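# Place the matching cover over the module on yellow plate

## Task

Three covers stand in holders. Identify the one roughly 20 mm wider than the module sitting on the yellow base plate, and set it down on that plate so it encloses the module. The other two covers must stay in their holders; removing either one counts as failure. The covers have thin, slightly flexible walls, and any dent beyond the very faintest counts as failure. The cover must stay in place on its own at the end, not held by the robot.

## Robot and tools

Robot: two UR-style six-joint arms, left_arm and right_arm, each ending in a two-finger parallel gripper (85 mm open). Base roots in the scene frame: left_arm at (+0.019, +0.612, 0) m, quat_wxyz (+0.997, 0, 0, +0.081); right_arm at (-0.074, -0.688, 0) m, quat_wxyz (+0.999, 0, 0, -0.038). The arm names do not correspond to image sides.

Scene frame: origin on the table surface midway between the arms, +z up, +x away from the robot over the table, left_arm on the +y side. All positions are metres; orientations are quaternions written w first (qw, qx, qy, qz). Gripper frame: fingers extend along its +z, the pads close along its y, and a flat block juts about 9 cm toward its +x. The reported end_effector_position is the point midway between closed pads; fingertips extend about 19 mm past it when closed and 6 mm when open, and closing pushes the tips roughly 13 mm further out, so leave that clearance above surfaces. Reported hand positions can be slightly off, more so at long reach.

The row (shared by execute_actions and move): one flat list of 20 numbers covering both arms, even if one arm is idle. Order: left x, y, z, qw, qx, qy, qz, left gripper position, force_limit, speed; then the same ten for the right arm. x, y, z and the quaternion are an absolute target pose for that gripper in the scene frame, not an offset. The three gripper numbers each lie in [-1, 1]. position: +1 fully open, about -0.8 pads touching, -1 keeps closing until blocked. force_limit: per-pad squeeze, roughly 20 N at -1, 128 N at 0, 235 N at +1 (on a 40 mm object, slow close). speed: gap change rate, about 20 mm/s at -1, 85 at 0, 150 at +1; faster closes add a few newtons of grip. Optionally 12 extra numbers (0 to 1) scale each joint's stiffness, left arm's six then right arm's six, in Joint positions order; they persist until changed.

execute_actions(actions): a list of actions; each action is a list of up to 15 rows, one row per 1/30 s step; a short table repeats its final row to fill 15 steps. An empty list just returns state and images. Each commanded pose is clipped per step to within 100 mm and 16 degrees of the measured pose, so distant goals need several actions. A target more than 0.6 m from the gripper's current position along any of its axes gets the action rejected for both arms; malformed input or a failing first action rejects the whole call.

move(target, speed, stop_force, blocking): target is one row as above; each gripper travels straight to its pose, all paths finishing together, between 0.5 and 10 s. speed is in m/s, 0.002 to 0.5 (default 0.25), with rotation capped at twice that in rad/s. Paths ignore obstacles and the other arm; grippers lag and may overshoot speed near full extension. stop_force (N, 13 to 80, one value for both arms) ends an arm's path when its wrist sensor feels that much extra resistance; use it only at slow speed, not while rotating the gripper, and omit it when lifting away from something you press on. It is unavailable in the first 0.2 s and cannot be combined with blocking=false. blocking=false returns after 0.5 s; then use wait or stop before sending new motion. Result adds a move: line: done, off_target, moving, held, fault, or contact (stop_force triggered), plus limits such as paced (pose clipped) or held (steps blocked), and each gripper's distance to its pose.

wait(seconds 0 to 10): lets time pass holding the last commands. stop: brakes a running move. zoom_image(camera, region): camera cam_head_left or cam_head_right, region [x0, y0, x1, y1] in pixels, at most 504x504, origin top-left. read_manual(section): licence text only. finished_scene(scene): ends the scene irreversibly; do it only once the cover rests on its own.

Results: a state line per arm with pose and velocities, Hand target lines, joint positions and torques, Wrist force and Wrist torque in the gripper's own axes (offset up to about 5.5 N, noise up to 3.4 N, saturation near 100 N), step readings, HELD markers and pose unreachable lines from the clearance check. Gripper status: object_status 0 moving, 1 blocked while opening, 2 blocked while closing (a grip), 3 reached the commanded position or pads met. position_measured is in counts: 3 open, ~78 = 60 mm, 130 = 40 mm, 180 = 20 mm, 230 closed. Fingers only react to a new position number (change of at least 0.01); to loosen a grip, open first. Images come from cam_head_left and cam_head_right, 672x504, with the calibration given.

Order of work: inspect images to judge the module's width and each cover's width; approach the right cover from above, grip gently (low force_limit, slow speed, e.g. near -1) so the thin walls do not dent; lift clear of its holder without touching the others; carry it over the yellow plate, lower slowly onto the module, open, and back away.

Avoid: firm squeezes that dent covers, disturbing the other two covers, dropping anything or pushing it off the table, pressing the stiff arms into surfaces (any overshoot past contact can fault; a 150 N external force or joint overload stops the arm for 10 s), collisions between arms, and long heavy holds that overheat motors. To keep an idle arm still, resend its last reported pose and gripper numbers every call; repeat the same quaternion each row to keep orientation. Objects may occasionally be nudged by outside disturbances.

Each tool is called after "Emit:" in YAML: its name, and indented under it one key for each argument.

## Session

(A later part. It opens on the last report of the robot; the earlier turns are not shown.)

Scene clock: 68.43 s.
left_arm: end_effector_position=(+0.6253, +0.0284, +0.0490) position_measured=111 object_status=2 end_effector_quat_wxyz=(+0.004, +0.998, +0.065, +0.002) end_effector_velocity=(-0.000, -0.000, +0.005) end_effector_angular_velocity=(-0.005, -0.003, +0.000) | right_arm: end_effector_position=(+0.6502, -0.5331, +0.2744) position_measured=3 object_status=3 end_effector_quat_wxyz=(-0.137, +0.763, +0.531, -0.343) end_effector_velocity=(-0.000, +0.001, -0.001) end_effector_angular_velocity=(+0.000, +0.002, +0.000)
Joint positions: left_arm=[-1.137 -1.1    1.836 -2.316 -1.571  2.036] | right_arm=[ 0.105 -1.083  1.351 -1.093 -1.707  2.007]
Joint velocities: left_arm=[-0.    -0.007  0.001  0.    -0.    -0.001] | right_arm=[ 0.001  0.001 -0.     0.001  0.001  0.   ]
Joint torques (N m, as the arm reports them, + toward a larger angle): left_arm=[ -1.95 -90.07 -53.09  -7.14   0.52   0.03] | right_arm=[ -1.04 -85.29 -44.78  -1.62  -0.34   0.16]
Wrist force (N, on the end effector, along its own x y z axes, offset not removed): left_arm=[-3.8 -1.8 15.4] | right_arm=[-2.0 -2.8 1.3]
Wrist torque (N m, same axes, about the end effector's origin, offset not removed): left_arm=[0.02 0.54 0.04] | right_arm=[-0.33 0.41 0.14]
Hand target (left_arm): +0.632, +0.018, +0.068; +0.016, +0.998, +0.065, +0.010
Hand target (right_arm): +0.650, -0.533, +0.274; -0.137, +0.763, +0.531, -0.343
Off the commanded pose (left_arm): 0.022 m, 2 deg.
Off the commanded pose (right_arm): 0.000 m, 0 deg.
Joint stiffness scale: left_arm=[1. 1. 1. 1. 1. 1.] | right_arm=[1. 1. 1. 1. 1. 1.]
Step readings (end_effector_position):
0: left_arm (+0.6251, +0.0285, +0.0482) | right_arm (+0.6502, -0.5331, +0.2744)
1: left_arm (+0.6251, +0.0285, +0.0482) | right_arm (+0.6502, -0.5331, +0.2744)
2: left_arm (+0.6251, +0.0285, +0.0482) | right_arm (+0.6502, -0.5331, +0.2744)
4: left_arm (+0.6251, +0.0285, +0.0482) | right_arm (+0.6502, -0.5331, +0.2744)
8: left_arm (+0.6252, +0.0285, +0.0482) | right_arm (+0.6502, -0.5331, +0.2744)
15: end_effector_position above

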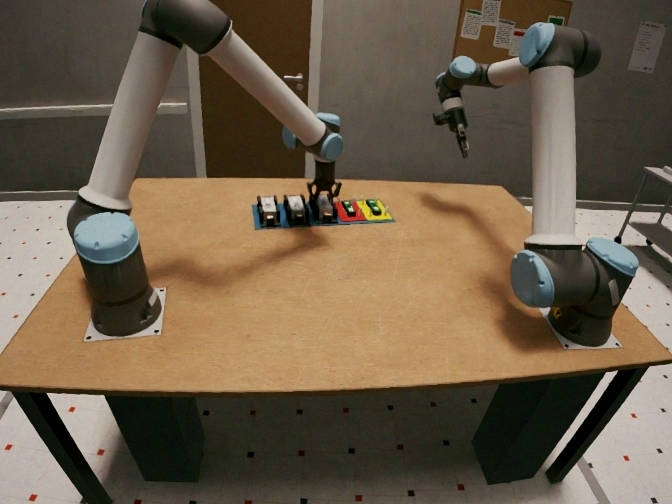

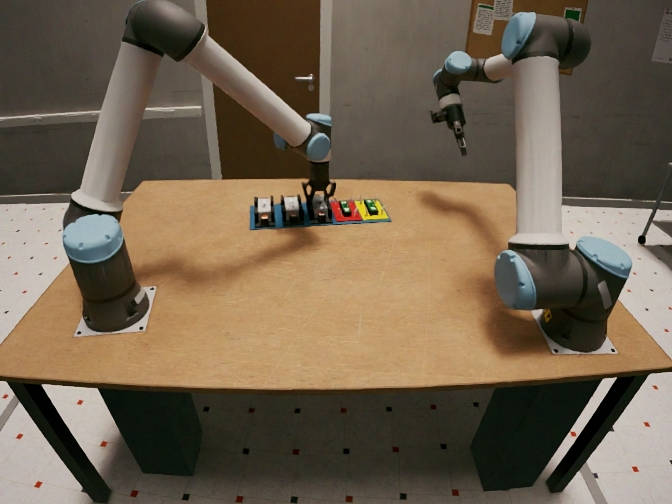

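Emit:
execute_actions:
  actions: []

Emit:
zoom_image:
  camera: "cam_head_left"
  region: [300, 180, 348, 228]

Emit:
zoom_image:
  camera: "cam_head_right"
  region: [295, 180, 343, 228]

Scene clock: 68.73 s.
left_arm: end_effector_position=(+0.6253, +0.0283, +0.0495) position_measured=111 object_status=2 end_effector_quat_wxyz=(+0.004, +0.998, +0.065, +0.002) end_effector_velocity=(+0.000, -0.001, +0.001) end_effector_angular_velocity=(-0.001, +0.000, +0.000) | right_arm: end_effector_position=(+0.6502, -0.5331, +0.2744) position_measured=3 object_status=3 end_effector_quat_wxyz=(-0.137, +0.763, +0.531, -0.343) end_effector_velocity=(-0.000, +0.001, -0.000) end_effector_angular_velocity=(+0.000, +0.001, +0.000)
Joint positions: left_arm=[-1.137 -1.1    1.836 -2.315 -1.571  2.036] | right_arm=[ 0.105 -1.083  1.351 -1.093 -1.707  2.007]
Joint velocities: left_arm=[ 0.    -0.    -0.001  0.001 -0.001  0.   ] | right_arm=[0.001 0.    0.    0.    0.001 0.   ]
Joint torques (N m, as the arm reports them, + toward a larger angle): left_arm=[ -1.54 -87.93 -54.05  -7.17   0.4    0.19] | right_arm=[ -1.96 -87.85 -45.37  -1.42  -0.41   0.08]
Wrist force (N, on the end effector, along its own x y z axes, offset not removed): left_arm=[-5.2 -2.3 16.0] | right_arm=[-1.8 -2.5 0.7]
Wrist torque (N m, same axes, about the end effector's origin, offset not removed): left_arm=[-0.05 0.67 0.12] | right_arm=[-0.25 0.36 0.11]
Hand target (left_arm): +0.632, +0.018, +0.068; +0.016, +0.998, +0.065, +0.010
Hand target (right_arm): +0.650, -0.533, +0.274; -0.137, +0.763, +0.531, -0.343
Off the commanded pose (left_arm): 0.022 m, 2 deg.
Off the commanded pose (right_arm): 0.000 m, 0 deg.
Joint stiffness scale: left_arm=[1. 1. 1. 1. 1. 1.] | right_arm=[1. 1. 1. 1. 1. 1.]

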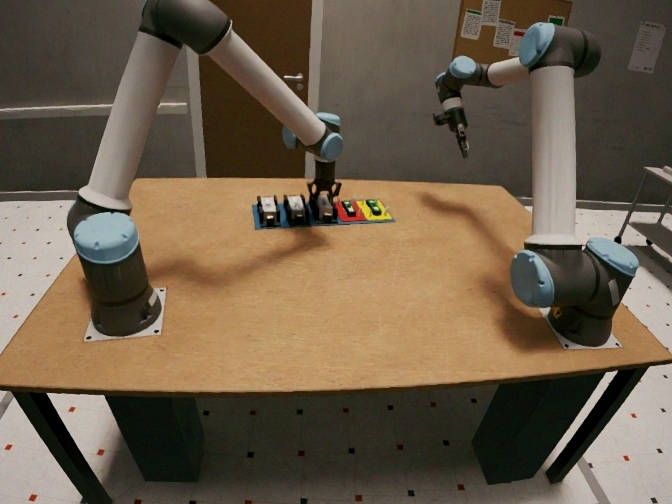

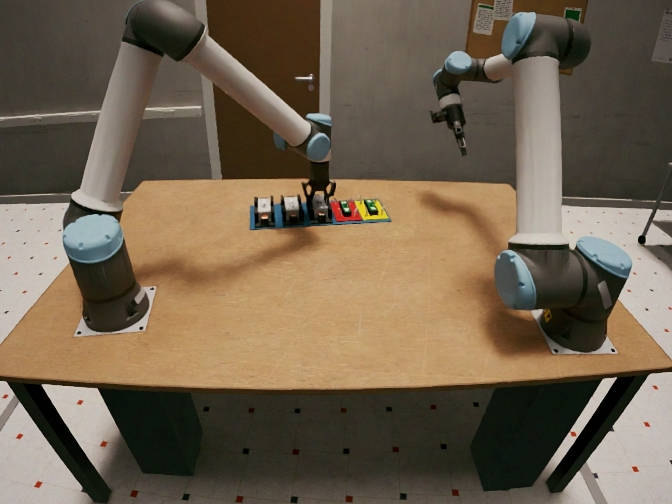

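Region (300, 180, 348, 228) of cam_head_left's 672x504 image, scaled by 10.500, with more detail than that image has.

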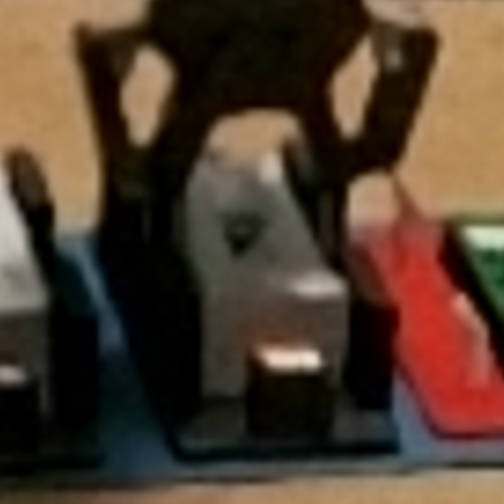

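Region (295, 180, 343, 228) of cam_head_right's 672x504 image, scaled by 10.500, with more detail than that image has.

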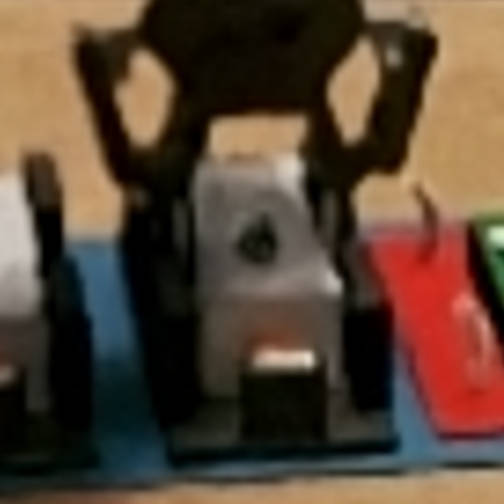

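Emit:
execute_actions:
  actions:
    - [[0.6318,0.0185,0.0677,0.0158,0.99786,0.0654,0.0093,-1,-0.79,-1,0.6502,-0.5331,0.2744,-0.137,0.763,0.531,-0.343,1,-1,0],[0.6315,0.0189,0.0677,0.0153,0.99786,0.0654,0.00895,-1,-0.79,-1,0.6502,-0.5331,0.2744,-0.137,0.763,0.531,-0.343,1,-1,0],[0.6312,0.0193,0.0677,0.0147,0.99786,0.0654,0.0086,-1,-0.79,-1,0.6502,-0.5331,0.2744,-0.137,0.763,0.531,-0.343,1,-1,0],[0.6312,0.0193,0.0682,0.0147,0.99786,0.0654,0.0086,-1,-0.79,-1,0.6502,-0.5331,0.2744,-0.137,0.763,0.531,-0.343,1,-1,0],[0.6312,0.0193,0.0687,0.0147,0.99786,0.0654,0.0086,-1,-0.79,-1,0.6502,-0.5331,0.2744,-0.137,0.763,0.531,-0.343,1,-1,0],[0.6312,0.0193,0.0693,0.0147,0.99786,0.0654,0.0086,-1,-0.79,-1,0.6502,-0.5331,0.2744,-0.137,0.763,0.531,-0.343,1,-1,0],[0.6312,0.0193,0.0699,0.0147,0.99786,0.0654,0.0086,-1,-0.79,-1,0.6502,-0.5331,0.2744,-0.137,0.763,0.531,-0.343,1,-1,0],[0.6312,0.0193,0.0705,0.0147,0.99786,0.0654,0.0086,-1,-0.79,-1,0.6502,-0.5331,0.2744,-0.137,0.763,0.531,-0.343,1,-1,0],[0.6312,0.0193,0.0711,0.0147,0.99786,0.0654,0.0086,-1,-0.79,-1,0.6502,-0.5331,0.2744,-0.137,0.763,0.531,-0.343,1,-1,0],[0.6312,0.0193,0.0717,0.0147,0.99786,0.0654,0.0086,-1,-0.79,-1,0.6502,-0.5331,0.2744,-0.137,0.763,0.531,-0.343,1,-1,0],[0.6312,0.0193,0.0723,0.0147,0.99786,0.0654,0.0086,-1,-0.79,-1,0.6502,-0.5331,0.2744,-0.137,0.763,0.531,-0.343,1,-1,0],[0.6312,0.0193,0.0729,0.0147,0.99786,0.0654,0.0086,-1,-0.79,-1,0.6502,-0.5331,0.2744,-0.137,0.763,0.531,-0.343,1,-1,0],[0.6312,0.0193,0.0735,0.0147,0.99786,0.0654,0.0086,-1,-0.79,-1,0.6502,-0.5331,0.2744,-0.137,0.763,0.531,-0.343,1,-1,0],[0.6312,0.0193,0.0741,0.0147,0.99786,0.0654,0.0086,-1,-0.79,-1,0.6502,-0.5331,0.2744,-0.137,0.763,0.531,-0.343,1,-1,0],[0.6312,0.0193,0.0747,0.0147,0.99786,0.0654,0.0086,-1,-0.79,-1,0.6502,-0.5331,0.2744,-0.137,0.763,0.531,-0.343,1,-1,0]]

Emit:
wait:
  seconds: 0.5

Scene clock: 72.50 s.
left_arm: end_effector_position=(+0.6253, +0.0283, +0.0542) position_measured=111 object_status=2 end_effector_quat_wxyz=(+0.004, +0.998, +0.065, +0.002) end_effector_velocity=(+0.001, -0.000, +0.023) end_effector_angular_velocity=(-0.005, -0.005, +0.001) | right_arm: end_effector_position=(+0.6502, -0.5331, +0.2744) position_measured=3 object_status=3 end_effector_quat_wxyz=(-0.137, +0.763, +0.531, -0.343) end_effector_velocity=(+0.000, -0.000, -0.001) end_effector_angular_velocity=(-0.000, +0.000, -0.000)
Joint positions: left_arm=[-1.137 -1.106  1.834 -2.307 -1.571  2.036] | right_arm=[ 0.105 -1.083  1.351 -1.093 -1.707  2.007]
Joint velocities: left_arm=[ 0.    -0.026 -0.009  0.029  0.001 -0.   ] | right_arm=[-0.     0.001  0.    -0.    -0.     0.   ]
Joint torques (N m, as the arm reports them, + toward a larger angle): left_arm=[ -1.2  -90.54 -53.86  -6.4    0.45   0.32] | right_arm=[ -1.66 -89.93 -45.42  -1.28  -0.76   0.3 ]
Wrist force (N, on the end effector, along its own x y z axes, offset not removed): left_arm=[-3.4 0.3 14.5] | right_arm=[-3.4 -1.5 1.8]
Wrist torque (N m, same axes, about the end effector's origin, offset not removed): left_arm=[0.14 0.46 0.16] | right_arm=[-0.04 0.59 0.13]
Hand target (left_arm): +0.631, +0.020, +0.075; +0.015, +0.998, +0.065, +0.009
Hand target (right_arm): +0.650, -0.533, +0.274; -0.137, +0.763, +0.531, -0.343
Off the commanded pose (left_arm): 0.023 m, 1 deg.
Off the commanded pose (right_arm): 0.000 m, 0 deg.
Joint stiffness scale: left_arm=[1. 1. 1. 1. 1. 1.] | right_arm=[1. 1. 1. 1. 1. 1.]
Step readings (end_effector_position):
0: left_arm (+0.6253, +0.0283, +0.0495) | right_arm (+0.6502, -0.5331, +0.2744)
1: left_arm (+0.6253, +0.0283, +0.0495) | right_arm (+0.6502, -0.5331, +0.2744)
2: left_arm (+0.6253, +0.0283, +0.0495) | right_arm (+0.6502, -0.5331, +0.2744)
4: left_arm (+0.6252, +0.0284, +0.0495) | right_arm (+0.6502, -0.5331, +0.2744)
8: left_arm (+0.6252, +0.0284, +0.0501) | right_arm (+0.6502, -0.5331, +0.2744)
15: end_effector_position above

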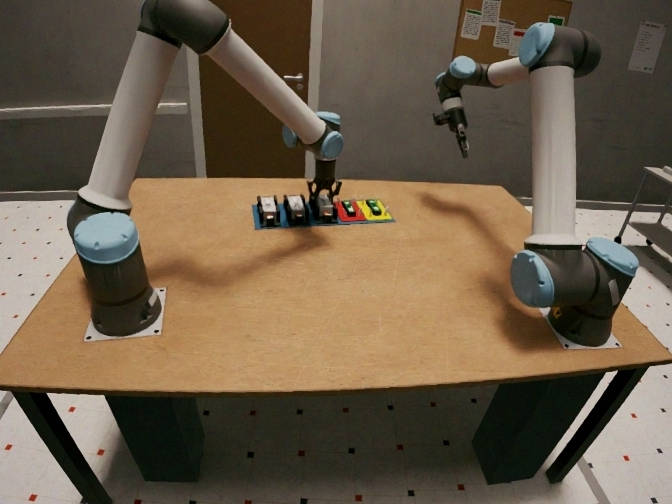

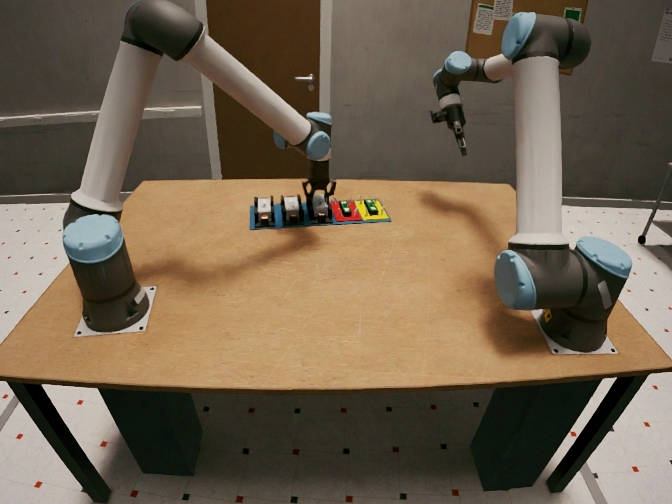

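Scene clock: 73.00 s.
left_arm: end_effector_position=(+0.6253, +0.0283, +0.0577) position_measured=111 object_status=2 end_effector_quat_wxyz=(+0.004, +0.998, +0.065, +0.002) end_effector_velocity=(-0.001, +0.001, -0.001) end_effector_angular_velocity=(+0.002, +0.003, -0.000) | right_arm: end_effector_position=(+0.6502, -0.5331, +0.2744) position_measured=3 object_status=3 end_effector_quat_wxyz=(-0.137, +0.763, +0.531, -0.343) end_effector_velocity=(+0.000, -0.001, +0.000) end_effector_angular_velocity=(-0.000, +0.000, -0.001)
Joint positions: left_arm=[-1.137 -1.11   1.832 -2.301 -1.571  2.036] | right_arm=[ 0.105 -1.083  1.351 -1.093 -1.707  2.007]
Joint velocities: left_arm=[-0.     0.     0.     0.003 -0.002  0.   ] | right_arm=[-0.001 -0.     0.     0.    -0.001 -0.   ]
Joint torques (N m, as the arm reports them, + toward a larger angle): left_arm=[ -3.66 -87.69 -52.92  -6.19   0.42  -0.17] | right_arm=[  0.86 -88.71 -46.31  -1.68  -0.62   0.22]
Wrist force (N, on the end effector, along its own x y z axes, offset not removed): left_arm=[-4.7 -1.7 15.5] | right_arm=[-1.7 -1.5 0.9]
Wrist torque (N m, same axes, about the end effector's origin, offset not removed): left_arm=[-0.43 0.55 0.14] | right_arm=[-0.14 0.36 0.18]
Hand target (left_arm): +0.631, +0.020, +0.075; +0.015, +0.998, +0.065, +0.009
Hand target (right_arm): +0.650, -0.533, +0.274; -0.137, +0.763, +0.531, -0.343
Off the commanded pose (left_arm): 0.020 m, 1 deg.
Off the commanded pose (right_arm): 0.000 m, 0 deg.
Joint stiffness scale: left_arm=[1. 1. 1. 1. 1. 1.] | right_arm=[1. 1. 1. 1. 1. 1.]
wait: 0.50 s; at rest by 0.27 s

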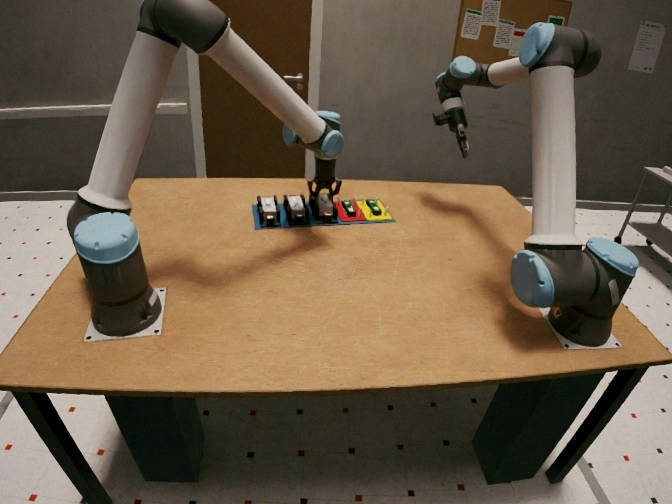

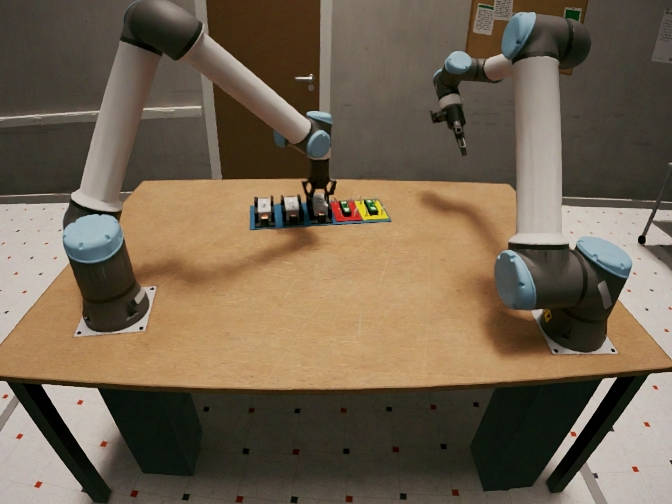

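Emit:
execute_actions:
  actions: []

Scene clock: 74.43 s.
left_arm: end_effector_position=(+0.6253, +0.0283, +0.0578) position_measured=111 object_status=2 end_effector_quat_wxyz=(+0.004, +0.998, +0.065, +0.002) end_effector_velocity=(-0.000, -0.001, -0.001) end_effector_angular_velocity=(-0.000, +0.001, +0.000) | right_arm: end_effector_position=(+0.6502, -0.5331, +0.2744) position_measured=3 object_status=3 end_effector_quat_wxyz=(-0.137, +0.763, +0.531, -0.343) end_effector_velocity=(-0.000, +0.000, +0.000) end_effector_angular_velocity=(+0.001, -0.000, -0.001)
Joint positions: left_arm=[-1.137 -1.11   1.832 -2.301 -1.571  2.036] | right_arm=[ 0.105 -1.083  1.351 -1.093 -1.707  2.007]
Joint velocities: left_arm=[-0.     0.002 -0.001 -0.001 -0.001 -0.001] | right_arm=[-0.    -0.001  0.001 -0.001  0.001 -0.   ]
Joint torques (N m, as the arm reports them, + toward a larger angle): left_arm=[ -1.31 -87.04 -53.73  -6.29   0.23   0.08] | right_arm=[ -2.18 -88.26 -44.54  -1.27  -0.21  -0.07]
Wrist force (N, on the end effector, along its own x y z axes, offset not removed): left_arm=[-4.0 -0.3 16.9] | right_arm=[-0.8 -1.9 0.8]
Wrist torque (N m, same axes, about the end effector's origin, offset not removed): left_arm=[-0.28 0.49 0.08] | right_arm=[-0.18 0.22 0.16]
Hand target (left_arm): +0.631, +0.020, +0.075; +0.015, +0.998, +0.065, +0.009
Hand target (right_arm): +0.650, -0.533, +0.274; -0.137, +0.763, +0.531, -0.343
Off the commanded pose (left_arm): 0.020 m, 1 deg.
Off the commanded pose (right_arm): 0.000 m, 0 deg.
Joint stiffness scale: left_arm=[1. 1. 1. 1. 1. 1.] | right_arm=[1. 1. 1. 1. 1. 1.]

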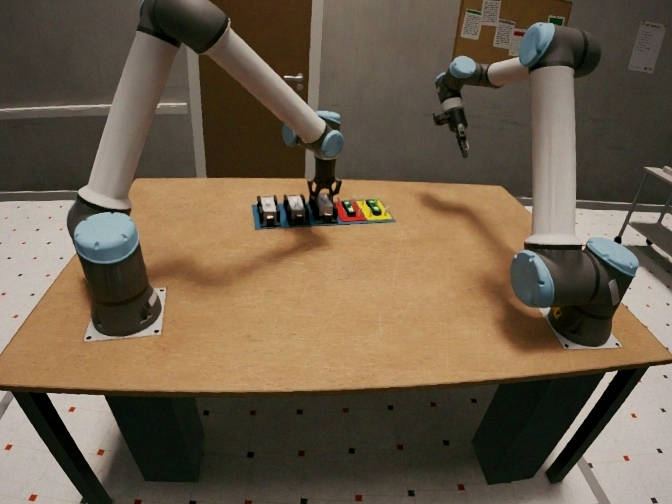

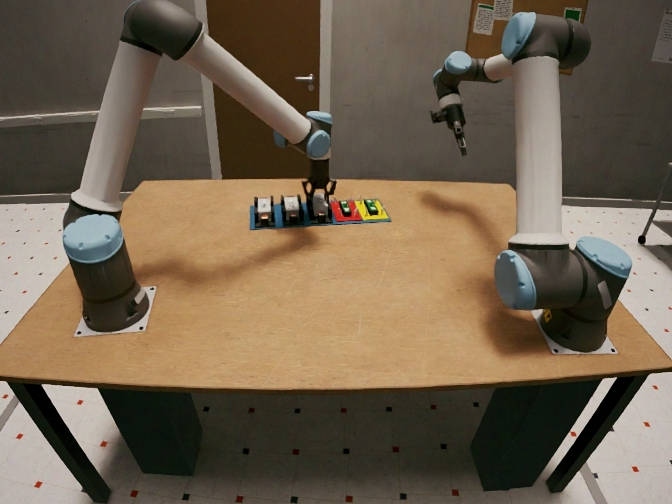

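Emit:
zoom_image:
  camera: "cam_head_left"
  region: [245, 160, 405, 240]

Emit:
zoom_image:
  camera: "cam_head_right"
  region: [275, 165, 355, 235]

Region (245, 160, 405, 240) of cam_head_left's 672x504 image, scaled by 3.150, with more detail than that image has.

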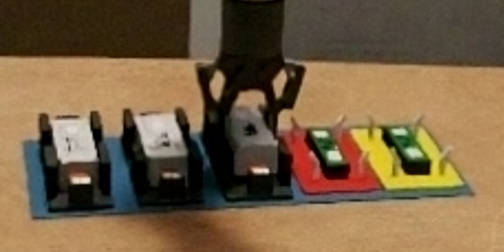

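Region (275, 165, 355, 235) of cam_head_right's 672x504 image, scaled by 6.300, with more detail than that image has; it fills the top 441 rows of this view, and the rest is white.

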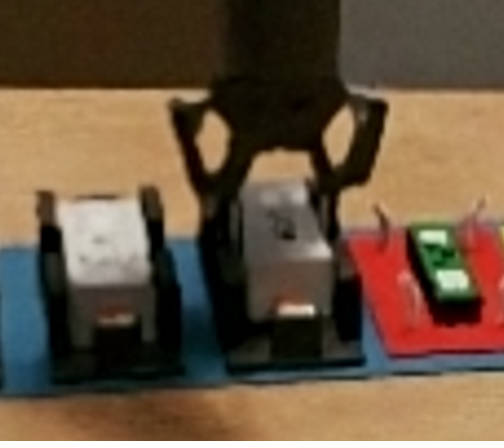

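Emit:
execute_actions:
  actions:
    - [[0.6312,0.0193,0.0753,0.0147,0.99786,0.0654,0.0086,-1,-0.79,-1,0.6502,-0.5331,0.2744,-0.137,0.763,0.531,-0.343,1,-1,0],[0.6312,0.0193,0.0759,0.0147,0.99786,0.0654,0.0086,-1,-0.79,-1,0.6502,-0.5331,0.2744,-0.137,0.763,0.531,-0.343,1,-1,0],[0.6311,0.0194,0.0765,0.0146,0.99786,0.0654,0.0085,-1,-0.79,-1,0.6502,-0.5331,0.2744,-0.137,0.763,0.531,-0.343,1,-1,0],[0.6311,0.0195,0.0770,0.0145,0.99786,0.0654,0.0085,-1,-0.79,-1,0.6502,-0.5331,0.2744,-0.137,0.763,0.531,-0.343,1,-1,0],[0.6310,0.0196,0.0775,0.0144,0.99786,0.0654,0.0084,-1,-0.79,-1,0.6502,-0.5331,0.2744,-0.137,0.763,0.531,-0.343,1,-1,0],[0.6310,0.0197,0.0780,0.0143,0.99786,0.0654,0.0084,-1,-0.79,-1,0.6502,-0.5331,0.2744,-0.137,0.763,0.531,-0.343,1,-1,0],[0.6309,0.0198,0.0785,0.0142,0.99786,0.0654,0.0083,-1,-0.79,-1,0.6502,-0.5331,0.2744,-0.137,0.763,0.531,-0.343,1,-1,0],[0.6308,0.0199,0.0790,0.0141,0.99786,0.0654,0.0083,-1,-0.79,-1,0.6502,-0.5331,0.2744,-0.137,0.763,0.531,-0.343,1,-1,0],[0.6308,0.0200,0.0795,0.0140,0.99786,0.0654,0.0082,-1,-0.79,-1,0.6502,-0.5331,0.2744,-0.137,0.763,0.531,-0.343,1,-1,0],[0.6307,0.0201,0.0800,0.0139,0.99786,0.0654,0.0081,-1,-0.79,-1,0.6502,-0.5331,0.2744,-0.137,0.763,0.531,-0.343,1,-1,0],[0.6306,0.0202,0.0805,0.0138,0.99786,0.0654,0.0081,-1,-0.79,-1,0.6502,-0.5331,0.2744,-0.137,0.763,0.531,-0.343,1,-1,0],[0.6306,0.0203,0.0810,0.0137,0.99786,0.0654,0.0080,-1,-0.79,-1,0.6502,-0.5331,0.2744,-0.137,0.763,0.531,-0.343,1,-1,0],[0.6305,0.0204,0.0815,0.0136,0.99786,0.0654,0.0080,-1,-0.79,-1,0.6502,-0.5331,0.2744,-0.137,0.763,0.531,-0.343,1,-1,0],[0.6305,0.0204,0.0820,0.0135,0.99786,0.0654,0.0079,-1,-0.79,-1,0.6502,-0.5331,0.2744,-0.137,0.763,0.531,-0.343,1,-1,0],[0.6304,0.0205,0.0825,0.0135,0.99786,0.0654,0.0079,-1,-0.79,-1,0.6502,-0.5331,0.2744,-0.137,0.763,0.531,-0.343,1,-1,0]]

Scene clock: 77.13 s.
left_arm: end_effector_position=(+0.6252, +0.0284, +0.0632) position_measured=111 object_status=2 end_effector_quat_wxyz=(+0.003, +0.998, +0.065, +0.002) end_effector_velocity=(+0.001, -0.001, +0.022) end_effector_angular_velocity=(-0.004, -0.004, -0.001) | right_arm: end_effector_position=(+0.6502, -0.5331, +0.2744) position_measured=3 object_status=3 end_effector_quat_wxyz=(-0.137, +0.763, +0.531, -0.343) end_effector_velocity=(-0.000, +0.001, -0.000) end_effector_angular_velocity=(+0.001, -0.000, -0.001)
Joint positions: left_arm=[-1.137 -1.116  1.829 -2.292 -1.571  2.036] | right_arm=[ 0.105 -1.083  1.351 -1.093 -1.707  2.007]
Joint velocities: left_arm=[-0.001 -0.024 -0.01   0.029  0.001  0.   ] | right_arm=[ 0.    -0.     0.    -0.     0.002  0.   ]
Joint torques (N m, as the arm reports them, + toward a larger angle): left_arm=[ -0.51 -89.85 -53.31  -5.77   0.46   0.09] | right_arm=[ -2.73 -89.17 -45.    -1.7   -0.34  -0.05]
Wrist force (N, on the end effector, along its own x y z axes, offset not removed): left_arm=[-5.4 1.2 14.6] | right_arm=[-2.6 -1.7 -0.3]
Wrist torque (N m, same axes, about the end effector's origin, offset not removed): left_arm=[0.21 0.84 0.16] | right_arm=[-0.10 0.55 0.20]
Hand target (left_arm): +0.630, +0.021, +0.082; +0.014, +0.998, +0.065, +0.008
Hand target (right_arm): +0.650, -0.533, +0.274; -0.137, +0.763, +0.531, -0.343
Off the commanded pose (left_arm): 0.022 m, 1 deg.
Off the commanded pose (right_arm): 0.000 m, 0 deg.
Joint stiffness scale: left_arm=[1. 1. 1. 1. 1. 1.] | right_arm=[1. 1. 1. 1. 1. 1.]
Step readings (end_effector_position):
0: left_arm (+0.6253, +0.0283, +0.0578) | right_arm (+0.6502, -0.5331, +0.2744)
1: left_arm (+0.6253, +0.0283, +0.0578) | right_arm (+0.6502, -0.5331, +0.2744)
2: left_arm (+0.6253, +0.0283, +0.0578) | right_arm (+0.6502, -0.5331, +0.2744)
4: left_arm (+0.6253, +0.0283, +0.0578) | right_arm (+0.6502, -0.5331, +0.2744)
8: left_arm (+0.6253, +0.0283, +0.0587) | right_arm (+0.6502, -0.5331, +0.2744)
15: end_effector_position above

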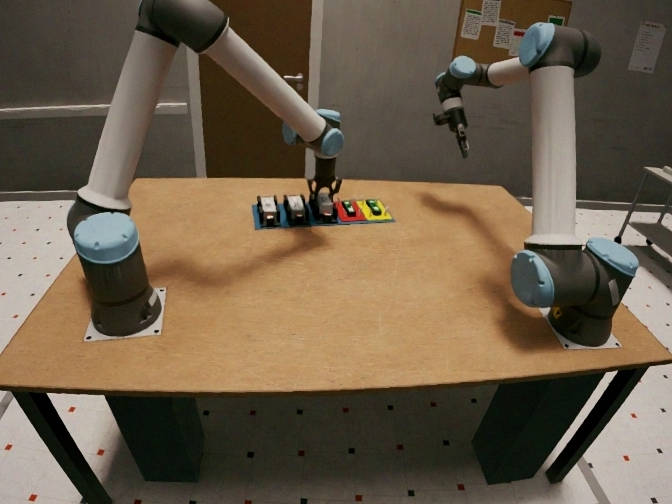

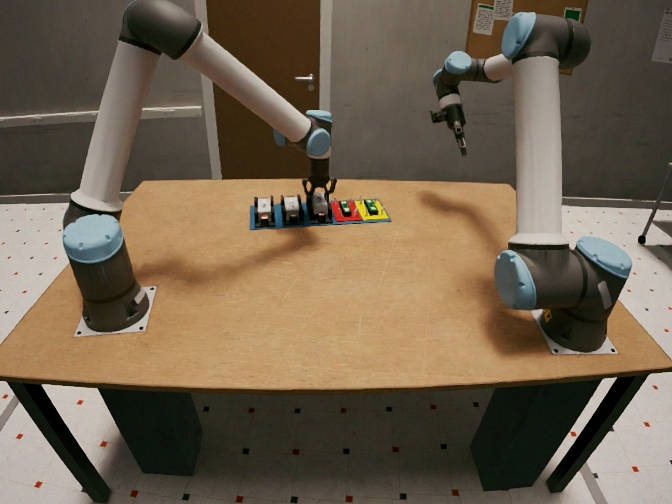

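Emit:
wait:
  seconds: 0

Scene clock: 77.33 s.
left_arm: end_effector_position=(+0.6252, +0.0285, +0.0663) position_measured=111 object_status=2 end_effector_quat_wxyz=(+0.004, +0.998, +0.065, +0.002) end_effector_velocity=(-0.001, +0.001, +0.007) end_effector_angular_velocity=(+0.002, +0.001, -0.000) | right_arm: end_effector_position=(+0.6502, -0.5331, +0.2744) position_measured=3 object_status=3 end_effector_quat_wxyz=(-0.137, +0.763, +0.531, -0.343) end_effector_velocity=(+0.000, -0.001, -0.000) end_effector_angular_velocity=(+0.000, +0.001, -0.002)
Joint positions: left_arm=[-1.137 -1.119  1.828 -2.287 -1.571  2.036] | right_arm=[ 0.105 -1.083  1.351 -1.093 -1.707  2.007]
Joint velocities: left_arm=[-0.    -0.009 -0.003  0.013  0.     0.   ] | right_arm=[-0.001  0.001 -0.     0.     0.001 -0.   ]
Joint torques (N m, as the arm reports them, + toward a larger angle): left_arm=[ -0.85 -85.74 -53.04  -6.05   0.    -0.03] | right_arm=[ -0.95 -90.04 -46.54  -1.46  -0.39   0.39]
Wrist force (N, on the end effector, along its own x y z axes, offset not removed): left_arm=[-1.6 0.5 15.0] | right_arm=[-1.4 -3.5 1.4]
Wrist torque (N m, same axes, about the end effector's origin, offset not removed): left_arm=[0.08 0.13 0.06] | right_arm=[-0.43 0.25 0.16]
Hand target (left_arm): +0.630, +0.021, +0.082; +0.014, +0.998, +0.065, +0.008
Hand target (right_arm): +0.650, -0.533, +0.274; -0.137, +0.763, +0.531, -0.343
Off the commanded pose (left_arm): 0.019 m, 1 deg.
Off the commanded pose (right_arm): 0.000 m, 0 deg.
Joint stiffness scale: left_arm=[1. 1. 1. 1. 1. 1.] | right_arm=[1. 1. 1. 1. 1. 1.]

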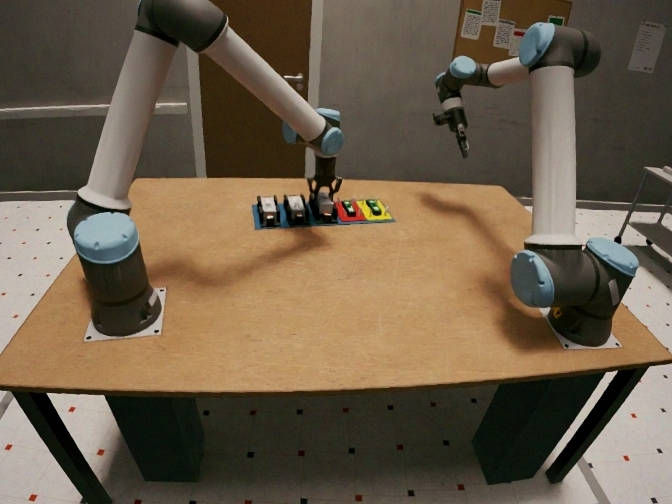

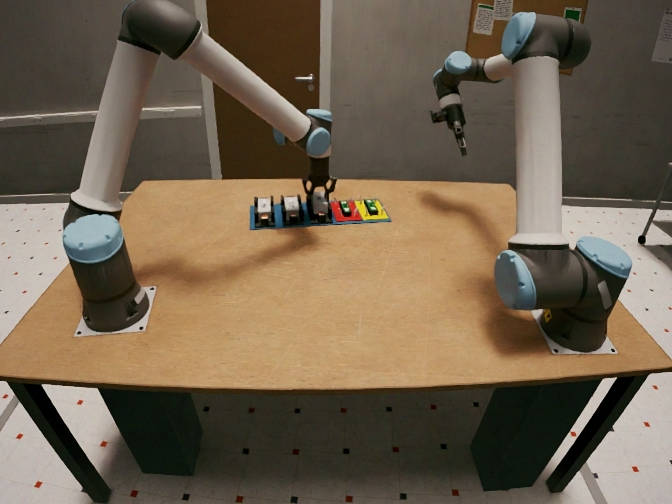

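Emit:
zoom_image:
  camera: "cam_head_right"
  region: [275, 165, 355, 235]

Region (275, 165, 355, 235) of cam_head_right's 672x504 image, scaled by 6.300, with more detail than that image has; it fills the top 441 rows of this view, and the rest is white.

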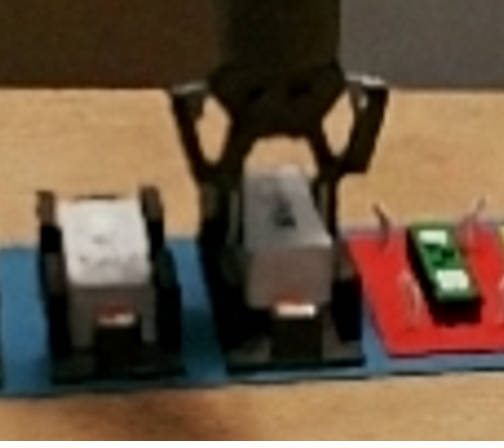

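Emit:
execute_actions:
  actions:
    - [[0.6303,0.0207,0.0829,0.0133,0.99786,0.0654,0.0078,-1,-0.79,-1,0.6502,-0.5331,0.2744,-0.137,0.763,0.531,-0.343,1,-1,0],[0.6302,0.0209,0.0833,0.0130,0.99786,0.0654,0.0076,-1,-0.79,-1,0.6502,-0.5331,0.2744,-0.137,0.763,0.531,-0.343,1,-1,0],[0.6301,0.0211,0.0836,0.0128,0.99786,0.0654,0.0075,-1,-0.79,-1,0.6502,-0.5331,0.2744,-0.137,0.763,0.531,-0.343,1,-1,0],[0.6300,0.0213,0.0839,0.0125,0.99786,0.0654,0.0073,-1,-0.79,-1,0.6502,-0.5331,0.2744,-0.137,0.763,0.531,-0.343,1,-1,0],[0.6299,0.0215,0.0842,0.0123,0.99786,0.0654,0.0072,-1,-0.79,-1,0.6502,-0.5331,0.2744,-0.137,0.763,0.531,-0.343,1,-1,0],[0.6297,0.0217,0.0845,0.0120,0.99786,0.0654,0.0070,-1,-0.79,-1,0.6502,-0.5331,0.2744,-0.137,0.763,0.531,-0.343,1,-1,0],[0.6296,0.0219,0.0848,0.0118,0.99786,0.0654,0.0069,-1,-0.79,-1,0.6502,-0.5331,0.2744,-0.137,0.763,0.531,-0.343,1,-1,0],[0.6295,0.0221,0.0851,0.0115,0.99786,0.0654,0.0067,-1,-0.79,-1,0.6502,-0.5331,0.2744,-0.137,0.763,0.531,-0.343,1,-1,0],[0.6294,0.0222,0.0854,0.0113,0.99786,0.0654,0.0066,-1,-0.79,-1,0.6502,-0.5331,0.2744,-0.137,0.763,0.531,-0.343,1,-1,0],[0.6293,0.0224,0.0857,0.0110,0.99786,0.0654,0.0064,-1,-0.79,-1,0.6502,-0.5331,0.2744,-0.137,0.763,0.531,-0.343,1,-1,0],[0.6292,0.0226,0.0860,0.0108,0.99786,0.0654,0.0063,-1,-0.79,-1,0.6502,-0.5331,0.2744,-0.137,0.763,0.531,-0.343,1,-1,0],[0.6291,0.0227,0.0862,0.0105,0.99786,0.0654,0.0061,-1,-0.79,-1,0.6502,-0.5331,0.2744,-0.137,0.763,0.531,-0.343,1,-1,0],[0.6290,0.0229,0.0864,0.0103,0.99786,0.0654,0.0060,-1,-0.79,-1,0.6502,-0.5331,0.2744,-0.137,0.763,0.531,-0.343,1,-1,0],[0.6289,0.0230,0.0866,0.0100,0.99786,0.0654,0.0059,-1,-0.79,-1,0.6502,-0.5331,0.2744,-0.137,0.763,0.531,-0.343,1,-1,0],[0.6288,0.0231,0.0868,0.0098,0.99786,0.0654,0.0057,-1,-0.79,-1,0.6502,-0.5331,0.2744,-0.137,0.763,0.531,-0.343,1,-1,0]]

Emit:
wait:
  seconds: 0.2

Scene clock: 79.83 s.
left_arm: end_effector_position=(+0.6265, +0.0265, +0.0763) position_measured=111 object_status=2 end_effector_quat_wxyz=(+0.006, +0.998, +0.065, +0.003) end_effector_velocity=(+0.020, -0.027, +0.082) end_effector_angular_velocity=(-0.079, -0.055, +0.001) | right_arm: end_effector_position=(+0.6502, -0.5331, +0.2744) position_measured=3 object_status=3 end_effector_quat_wxyz=(-0.137, +0.763, +0.531, -0.343) end_effector_velocity=(+0.000, +0.001, -0.001) end_effector_angular_velocity=(-0.000, -0.000, +0.001)
Joint positions: left_arm=[-1.137 -1.128  1.821 -2.277 -1.571  2.036] | right_arm=[ 0.105 -1.083  1.351 -1.093 -1.707  2.007]
Joint velocities: left_arm=[ 0.001 -0.068 -0.05   0.022  0.001 -0.   ] | right_arm=[ 0.001  0.001 -0.    -0.001 -0.     0.   ]
Joint torques (N m, as the arm reports them, + toward a larger angle): left_arm=[ -0.99 -76.01 -47.01  -4.12   0.18   0.08] | right_arm=[ -3.98 -89.06 -46.23  -1.1   -0.17   0.24]
Wrist force (N, on the end effector, along its own x y z axes, offset not removed): left_arm=[-3.0 1.4 -1.4] | right_arm=[-0.4 -3.1 0.1]
Wrist torque (N m, same axes, about the end effector's origin, offset not removed): left_arm=[0.25 0.46 0.05] | right_arm=[-0.39 0.16 0.09]
Hand target (left_arm): +0.629, +0.023, +0.087; +0.010, +0.998, +0.065, +0.006
Hand target (right_arm): +0.650, -0.533, +0.274; -0.137, +0.763, +0.531, -0.343
Off the commanded pose (left_arm): 0.011 m, 1 deg.
Off the commanded pose (right_arm): 0.000 m, 0 deg.
Joint stiffness scale: left_arm=[1. 1. 1. 1. 1. 1.] | right_arm=[1. 1. 1. 1. 1. 1.]
Step readings (end_effector_position):
0: left_arm (+0.6252, +0.0285, +0.0668) | right_arm (+0.6502, -0.5331, +0.2744)
1: left_arm (+0.6252, +0.0285, +0.0668) | right_arm (+0.6502, -0.5331, +0.2744)
2: left_arm (+0.6252, +0.0285, +0.0668) | right_arm (+0.6502, -0.5331, +0.2744)
4: left_arm (+0.6251, +0.0285, +0.0668) | right_arm (+0.6502, -0.5331, +0.2744)
8: left_arm (+0.6251, +0.0286, +0.0677) | right_arm (+0.6502, -0.5331, +0.2744)
15: end_effector_position above

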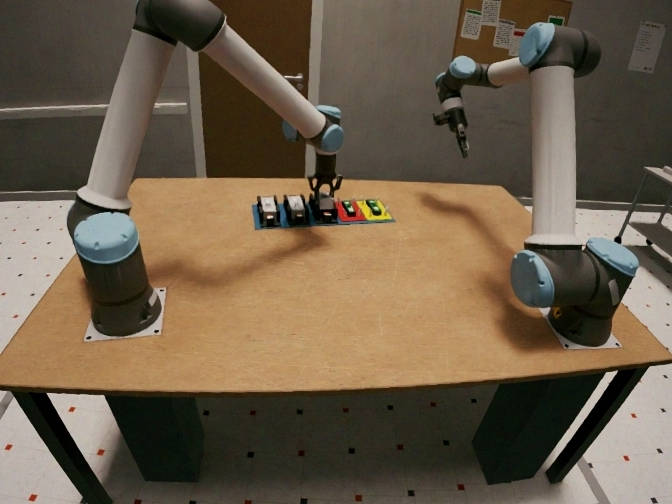

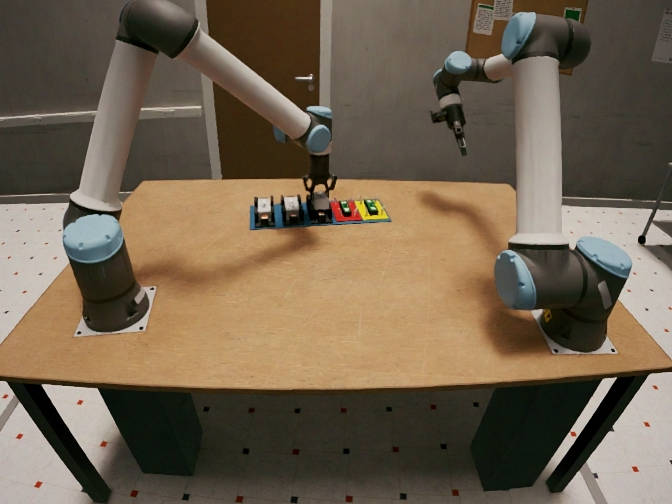

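Scene clock: 80.03 s.
left_arm: end_effector_position=(+0.6273, +0.0263, +0.0836) position_measured=111 object_status=2 end_effector_quat_wxyz=(+0.008, +0.998, +0.066, +0.005) end_effector_velocity=(-0.001, +0.001, +0.002) end_effector_angular_velocity=(+0.004, +0.003, +0.000) | right_arm: end_effector_position=(+0.6502, -0.5331, +0.2744) position_measured=3 object_status=3 end_effector_quat_wxyz=(-0.137, +0.763, +0.531, -0.343) end_effector_velocity=(-0.001, +0.000, +0.000) end_effector_angular_velocity=(-0.001, +0.001, +0.001)
Joint positions: left_arm=[-1.137 -1.137  1.819 -2.271 -1.571  2.036] | right_arm=[ 0.105 -1.083  1.351 -1.093 -1.707  2.007]
Joint velocities: left_arm=[-0.    -0.002 -0.003  0.01  -0.    -0.001] | right_arm=[ 0.001 -0.     0.     0.001 -0.001  0.   ]
Joint torques (N m, as the arm reports them, + toward a larger angle): left_arm=[ -2.35 -72.81 -48.35  -5.64  -0.05   0.18] | right_arm=[ -6.43 -89.65 -45.16  -1.47  -0.86   0.45]
Wrist force (N, on the end effector, along its own x y z axes, offset not removed): left_arm=[-1.6 -3.3 1.9] | right_arm=[-3.0 -4.9 1.0]
Wrist torque (N m, same axes, about the end effector's origin, offset not removed): left_arm=[0.13 0.23 0.00] | right_arm=[-0.83 0.59 0.11]
Hand target (left_arm): +0.629, +0.023, +0.087; +0.010, +0.998, +0.065, +0.006
Hand target (right_arm): +0.650, -0.533, +0.274; -0.137, +0.763, +0.531, -0.343
Off the commanded pose (left_arm): 0.005 m, 0 deg.
Off the commanded pose (right_arm): 0.000 m, 0 deg.
Joint stiffness scale: left_arm=[1. 1. 1. 1. 1. 1.] | right_arm=[1. 1. 1. 1. 1. 1.]
wait: 0.20 s; no rest

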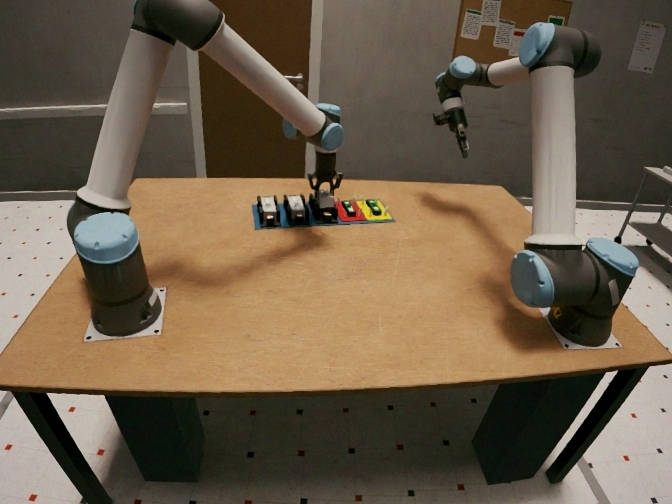

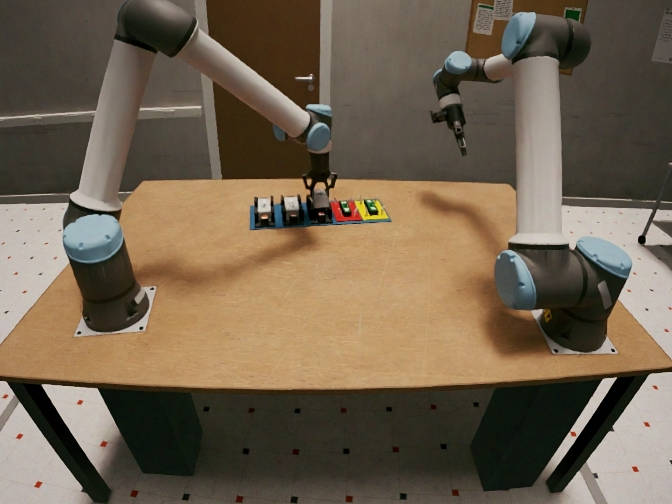

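Emit:
execute_actions:
  actions:
    - [[0.6284,0.0237,0.0874,0.0089,0.99786,0.0654,0.0052,-1,-0.79,-1,0.6502,-0.5331,0.2744,-0.137,0.763,0.531,-0.343,1,-1,0],[0.6280,0.0243,0.0882,0.0080,0.99786,0.0654,0.0047,-1,-0.79,-1,0.6502,-0.5331,0.2744,-0.137,0.763,0.531,-0.343,1,-1,0],[0.6276,0.0249,0.0892,0.0072,0.99786,0.0654,0.0042,-1,-0.79,-1,0.6502,-0.5331,0.2744,-0.137,0.763,0.531,-0.343,1,-1,0],[0.6272,0.0255,0.0904,0.0063,0.99786,0.0654,0.0037,-1,-0.79,-1,0.6502,-0.5331,0.2744,-0.137,0.763,0.531,-0.343,1,-1,0],[0.6268,0.0261,0.0918,0.0055,0.99786,0.0654,0.0032,-1,-0.79,-1,0.6502,-0.5331,0.2744,-0.137,0.763,0.531,-0.343,1,-1,0],[0.6265,0.0266,0.0934,0.0046,0.99786,0.0654,0.0027,-1,-0.79,-1,0.6502,-0.5331,0.2744,-0.137,0.763,0.531,-0.343,1,-1,0],[0.6265,0.0266,0.0952,0.0046,0.99786,0.0654,0.0027,-1,-0.79,-1,0.6502,-0.5331,0.2744,-0.137,0.763,0.531,-0.343,1,-1,0],[0.6265,0.0266,0.0972,0.0046,0.99786,0.0654,0.0027,-1,-0.79,-1,0.6502,-0.5331,0.2744,-0.137,0.763,0.531,-0.343,1,-1,0],[0.6265,0.0266,0.0994,0.0046,0.99786,0.0654,0.0027,-1,-0.79,-1,0.6502,-0.5331,0.2744,-0.137,0.763,0.531,-0.343,1,-1,0],[0.6265,0.0266,0.1018,0.0046,0.99786,0.0654,0.0027,-1,-0.79,-1,0.6502,-0.5331,0.2744,-0.137,0.763,0.531,-0.343,1,-1,0],[0.6265,0.0266,0.1042,0.0046,0.99786,0.0654,0.0027,-1,-0.79,-1,0.6502,-0.5331,0.2744,-0.137,0.763,0.531,-0.343,1,-1,0],[0.6265,0.0266,0.1066,0.0046,0.99786,0.0654,0.0027,-1,-0.79,-1,0.6502,-0.5331,0.2744,-0.137,0.763,0.531,-0.343,1,-1,0],[0.6265,0.0266,0.1090,0.0046,0.99786,0.0654,0.0027,-1,-0.79,-1,0.6502,-0.5331,0.2744,-0.137,0.763,0.531,-0.343,1,-1,0],[0.6265,0.0266,0.1112,0.0046,0.99786,0.0654,0.0027,-1,-0.79,-1,0.6502,-0.5331,0.2744,-0.137,0.763,0.531,-0.343,1,-1,0],[0.6265,0.0266,0.1130,0.0046,0.99786,0.0654,0.0027,-1,-0.79,-1,0.6502,-0.5331,0.2744,-0.137,0.763,0.531,-0.343,1,-1,0]]

Emit:
wait:
  seconds: 0.3

Emit:
zoom_image:
  camera: "cam_head_right"
  region: [280, 155, 400, 235]

Scene clock: 82.43 s.
left_arm: end_effector_position=(+0.6255, +0.0290, +0.0950) position_measured=111 object_status=2 end_effector_quat_wxyz=(+0.002, +0.998, +0.066, +0.001) end_effector_velocity=(+0.001, -0.001, +0.075) end_effector_angular_velocity=(-0.009, -0.006, -0.001) | right_arm: end_effector_position=(+0.6502, -0.5331, +0.2744) position_measured=3 object_status=3 end_effector_quat_wxyz=(-0.137, +0.763, +0.531, -0.343) end_effector_velocity=(+0.000, -0.000, +0.000) end_effector_angular_velocity=(+0.000, +0.000, -0.000)
Joint positions: left_arm=[-1.137 -1.15   1.81  -2.237 -1.571  2.036] | right_arm=[ 0.105 -1.083  1.351 -1.093 -1.707  2.007]
Joint velocities: left_arm=[ 0.    -0.078 -0.041  0.109 -0.     0.001] | right_arm=[-0.     0.    -0.001  0.001  0.    -0.   ]
Joint torques (N m, as the arm reports them, + toward a larger angle): left_arm=[ -0.21 -80.56 -47.89  -4.88  -0.2    0.33] | right_arm=[ -4.07 -86.12 -45.2   -1.53  -0.28   0.04]
Wrist force (N, on the end effector, along its own x y z axes, offset not removed): left_arm=[-3.1 -0.5 -0.9] | right_arm=[-0.6 -0.1 1.6]
Wrist torque (N m, same axes, about the end effector's origin, offset not removed): left_arm=[-0.12 0.48 0.15] | right_arm=[0.16 0.16 0.15]
Hand target (left_arm): +0.626, +0.027, +0.113; +0.005, +0.998, +0.065, +0.003
Hand target (right_arm): +0.650, -0.533, +0.274; -0.137, +0.763, +0.531, -0.343
Off the commanded pose (left_arm): 0.018 m, 0 deg.
Off the commanded pose (right_arm): 0.000 m, 0 deg.
Joint stiffness scale: left_arm=[1. 1. 1. 1. 1. 1.] | right_arm=[1. 1. 1. 1. 1. 1.]
Step readings (end_effector_position):
0: left_arm (+0.6273, +0.0264, +0.0837) | right_arm (+0.6502, -0.5331, +0.2744)
1: left_arm (+0.6273, +0.0264, +0.0837) | right_arm (+0.6502, -0.5331, +0.2744)
2: left_arm (+0.6273, +0.0264, +0.0837) | right_arm (+0.6502, -0.5331, +0.2744)
4: left_arm (+0.6272, +0.0264, +0.0838) | right_arm (+0.6502, -0.5331, +0.2744)
8: left_arm (+0.6267, +0.0272, +0.0846) | right_arm (+0.6502, -0.5331, +0.2744)
15: end_effector_position above

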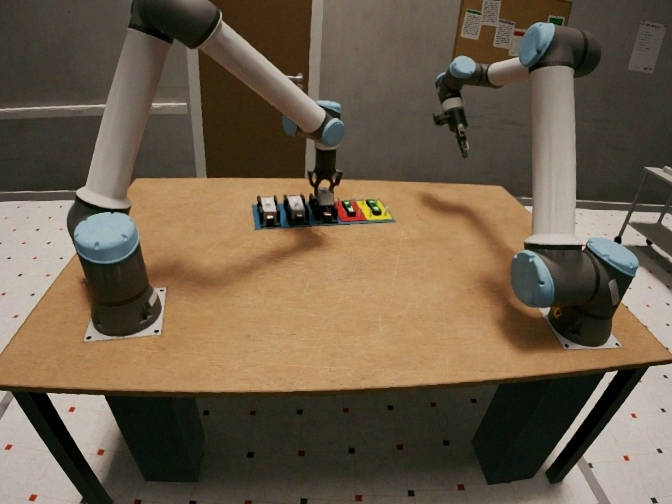

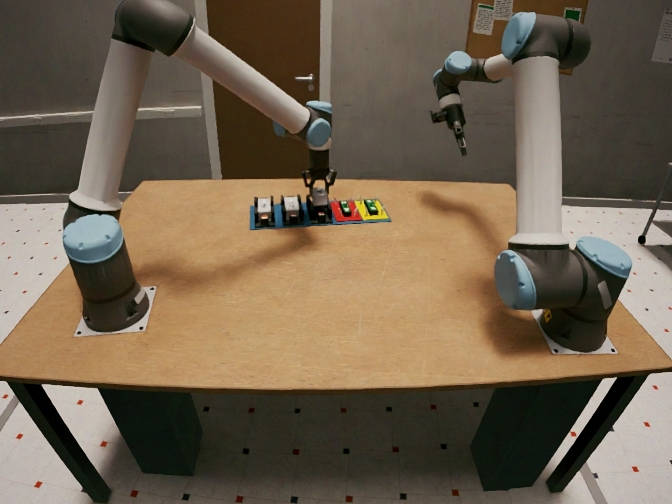

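Scene clock: 82.73 s.
left_arm: end_effector_position=(+0.6266, +0.0274, +0.1116) position_measured=111 object_status=2 end_effector_quat_wxyz=(+0.005, +0.998, +0.066, +0.003) end_effector_velocity=(-0.001, +0.002, +0.005) end_effector_angular_velocity=(+0.008, +0.005, +0.001) | right_arm: end_effector_position=(+0.6502, -0.5331, +0.2744) position_measured=3 object_status=3 end_effector_quat_wxyz=(-0.137, +0.763, +0.531, -0.343) end_effector_velocity=(-0.000, -0.000, -0.000) end_effector_angular_velocity=(-0.001, -0.000, +0.001)
Joint positions: left_arm=[-1.137 -1.165  1.8   -2.218 -1.571  2.036] | right_arm=[ 0.105 -1.083  1.351 -1.093 -1.707  2.007]
Joint velocities: left_arm=[ 0.    -0.005 -0.006  0.021  0.    -0.001] | right_arm=[-0.    -0.     0.001 -0.001 -0.001  0.   ]
Joint torques (N m, as the arm reports them, + toward a larger angle): left_arm=[ -1.91 -71.73 -44.55  -4.31  -0.09   0.65] | right_arm=[ -3.38 -87.21 -45.55  -1.74  -0.52   0.43]
Wrist force (N, on the end effector, along its own x y z axes, offset not removed): left_arm=[-2.3 0.7 -0.9] | right_arm=[-0.4 -2.4 0.3]
Wrist torque (N m, same axes, about the end effector's origin, offset not removed): left_arm=[0.05 0.31 0.16] | right_arm=[-0.31 0.16 0.08]
Hand target (left_arm): +0.626, +0.027, +0.113; +0.005, +0.998, +0.065, +0.003
Hand target (right_arm): +0.650, -0.533, +0.274; -0.137, +0.763, +0.531, -0.343
Off the commanded pose (left_arm): 0.002 m, 0 deg.
Off the commanded pose (right_arm): 0.000 m, 0 deg.
Joint stiffness scale: left_arm=[1. 1. 1. 1. 1. 1.] | right_arm=[1. 1. 1. 1. 1. 1.]
wait: 0.30 s; no rest

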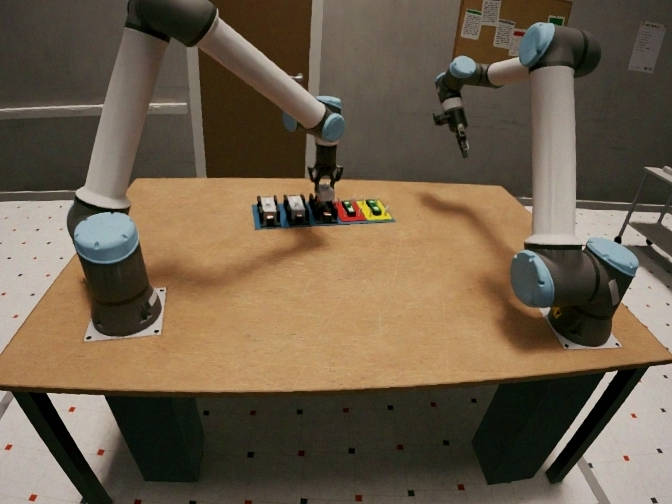

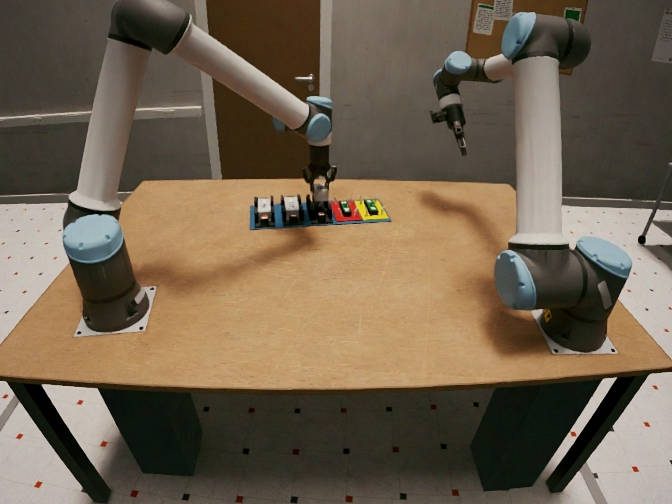

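Region (280, 155, 400, 235) of cam_head_right's 672x504 image, scaled by 4.200, with more detail than that image has.

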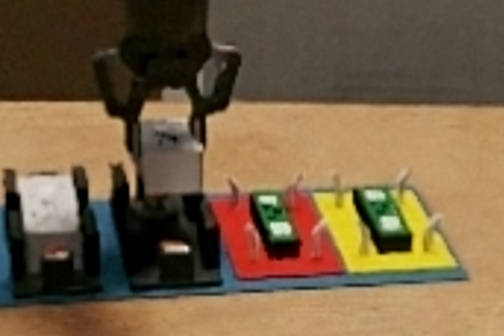

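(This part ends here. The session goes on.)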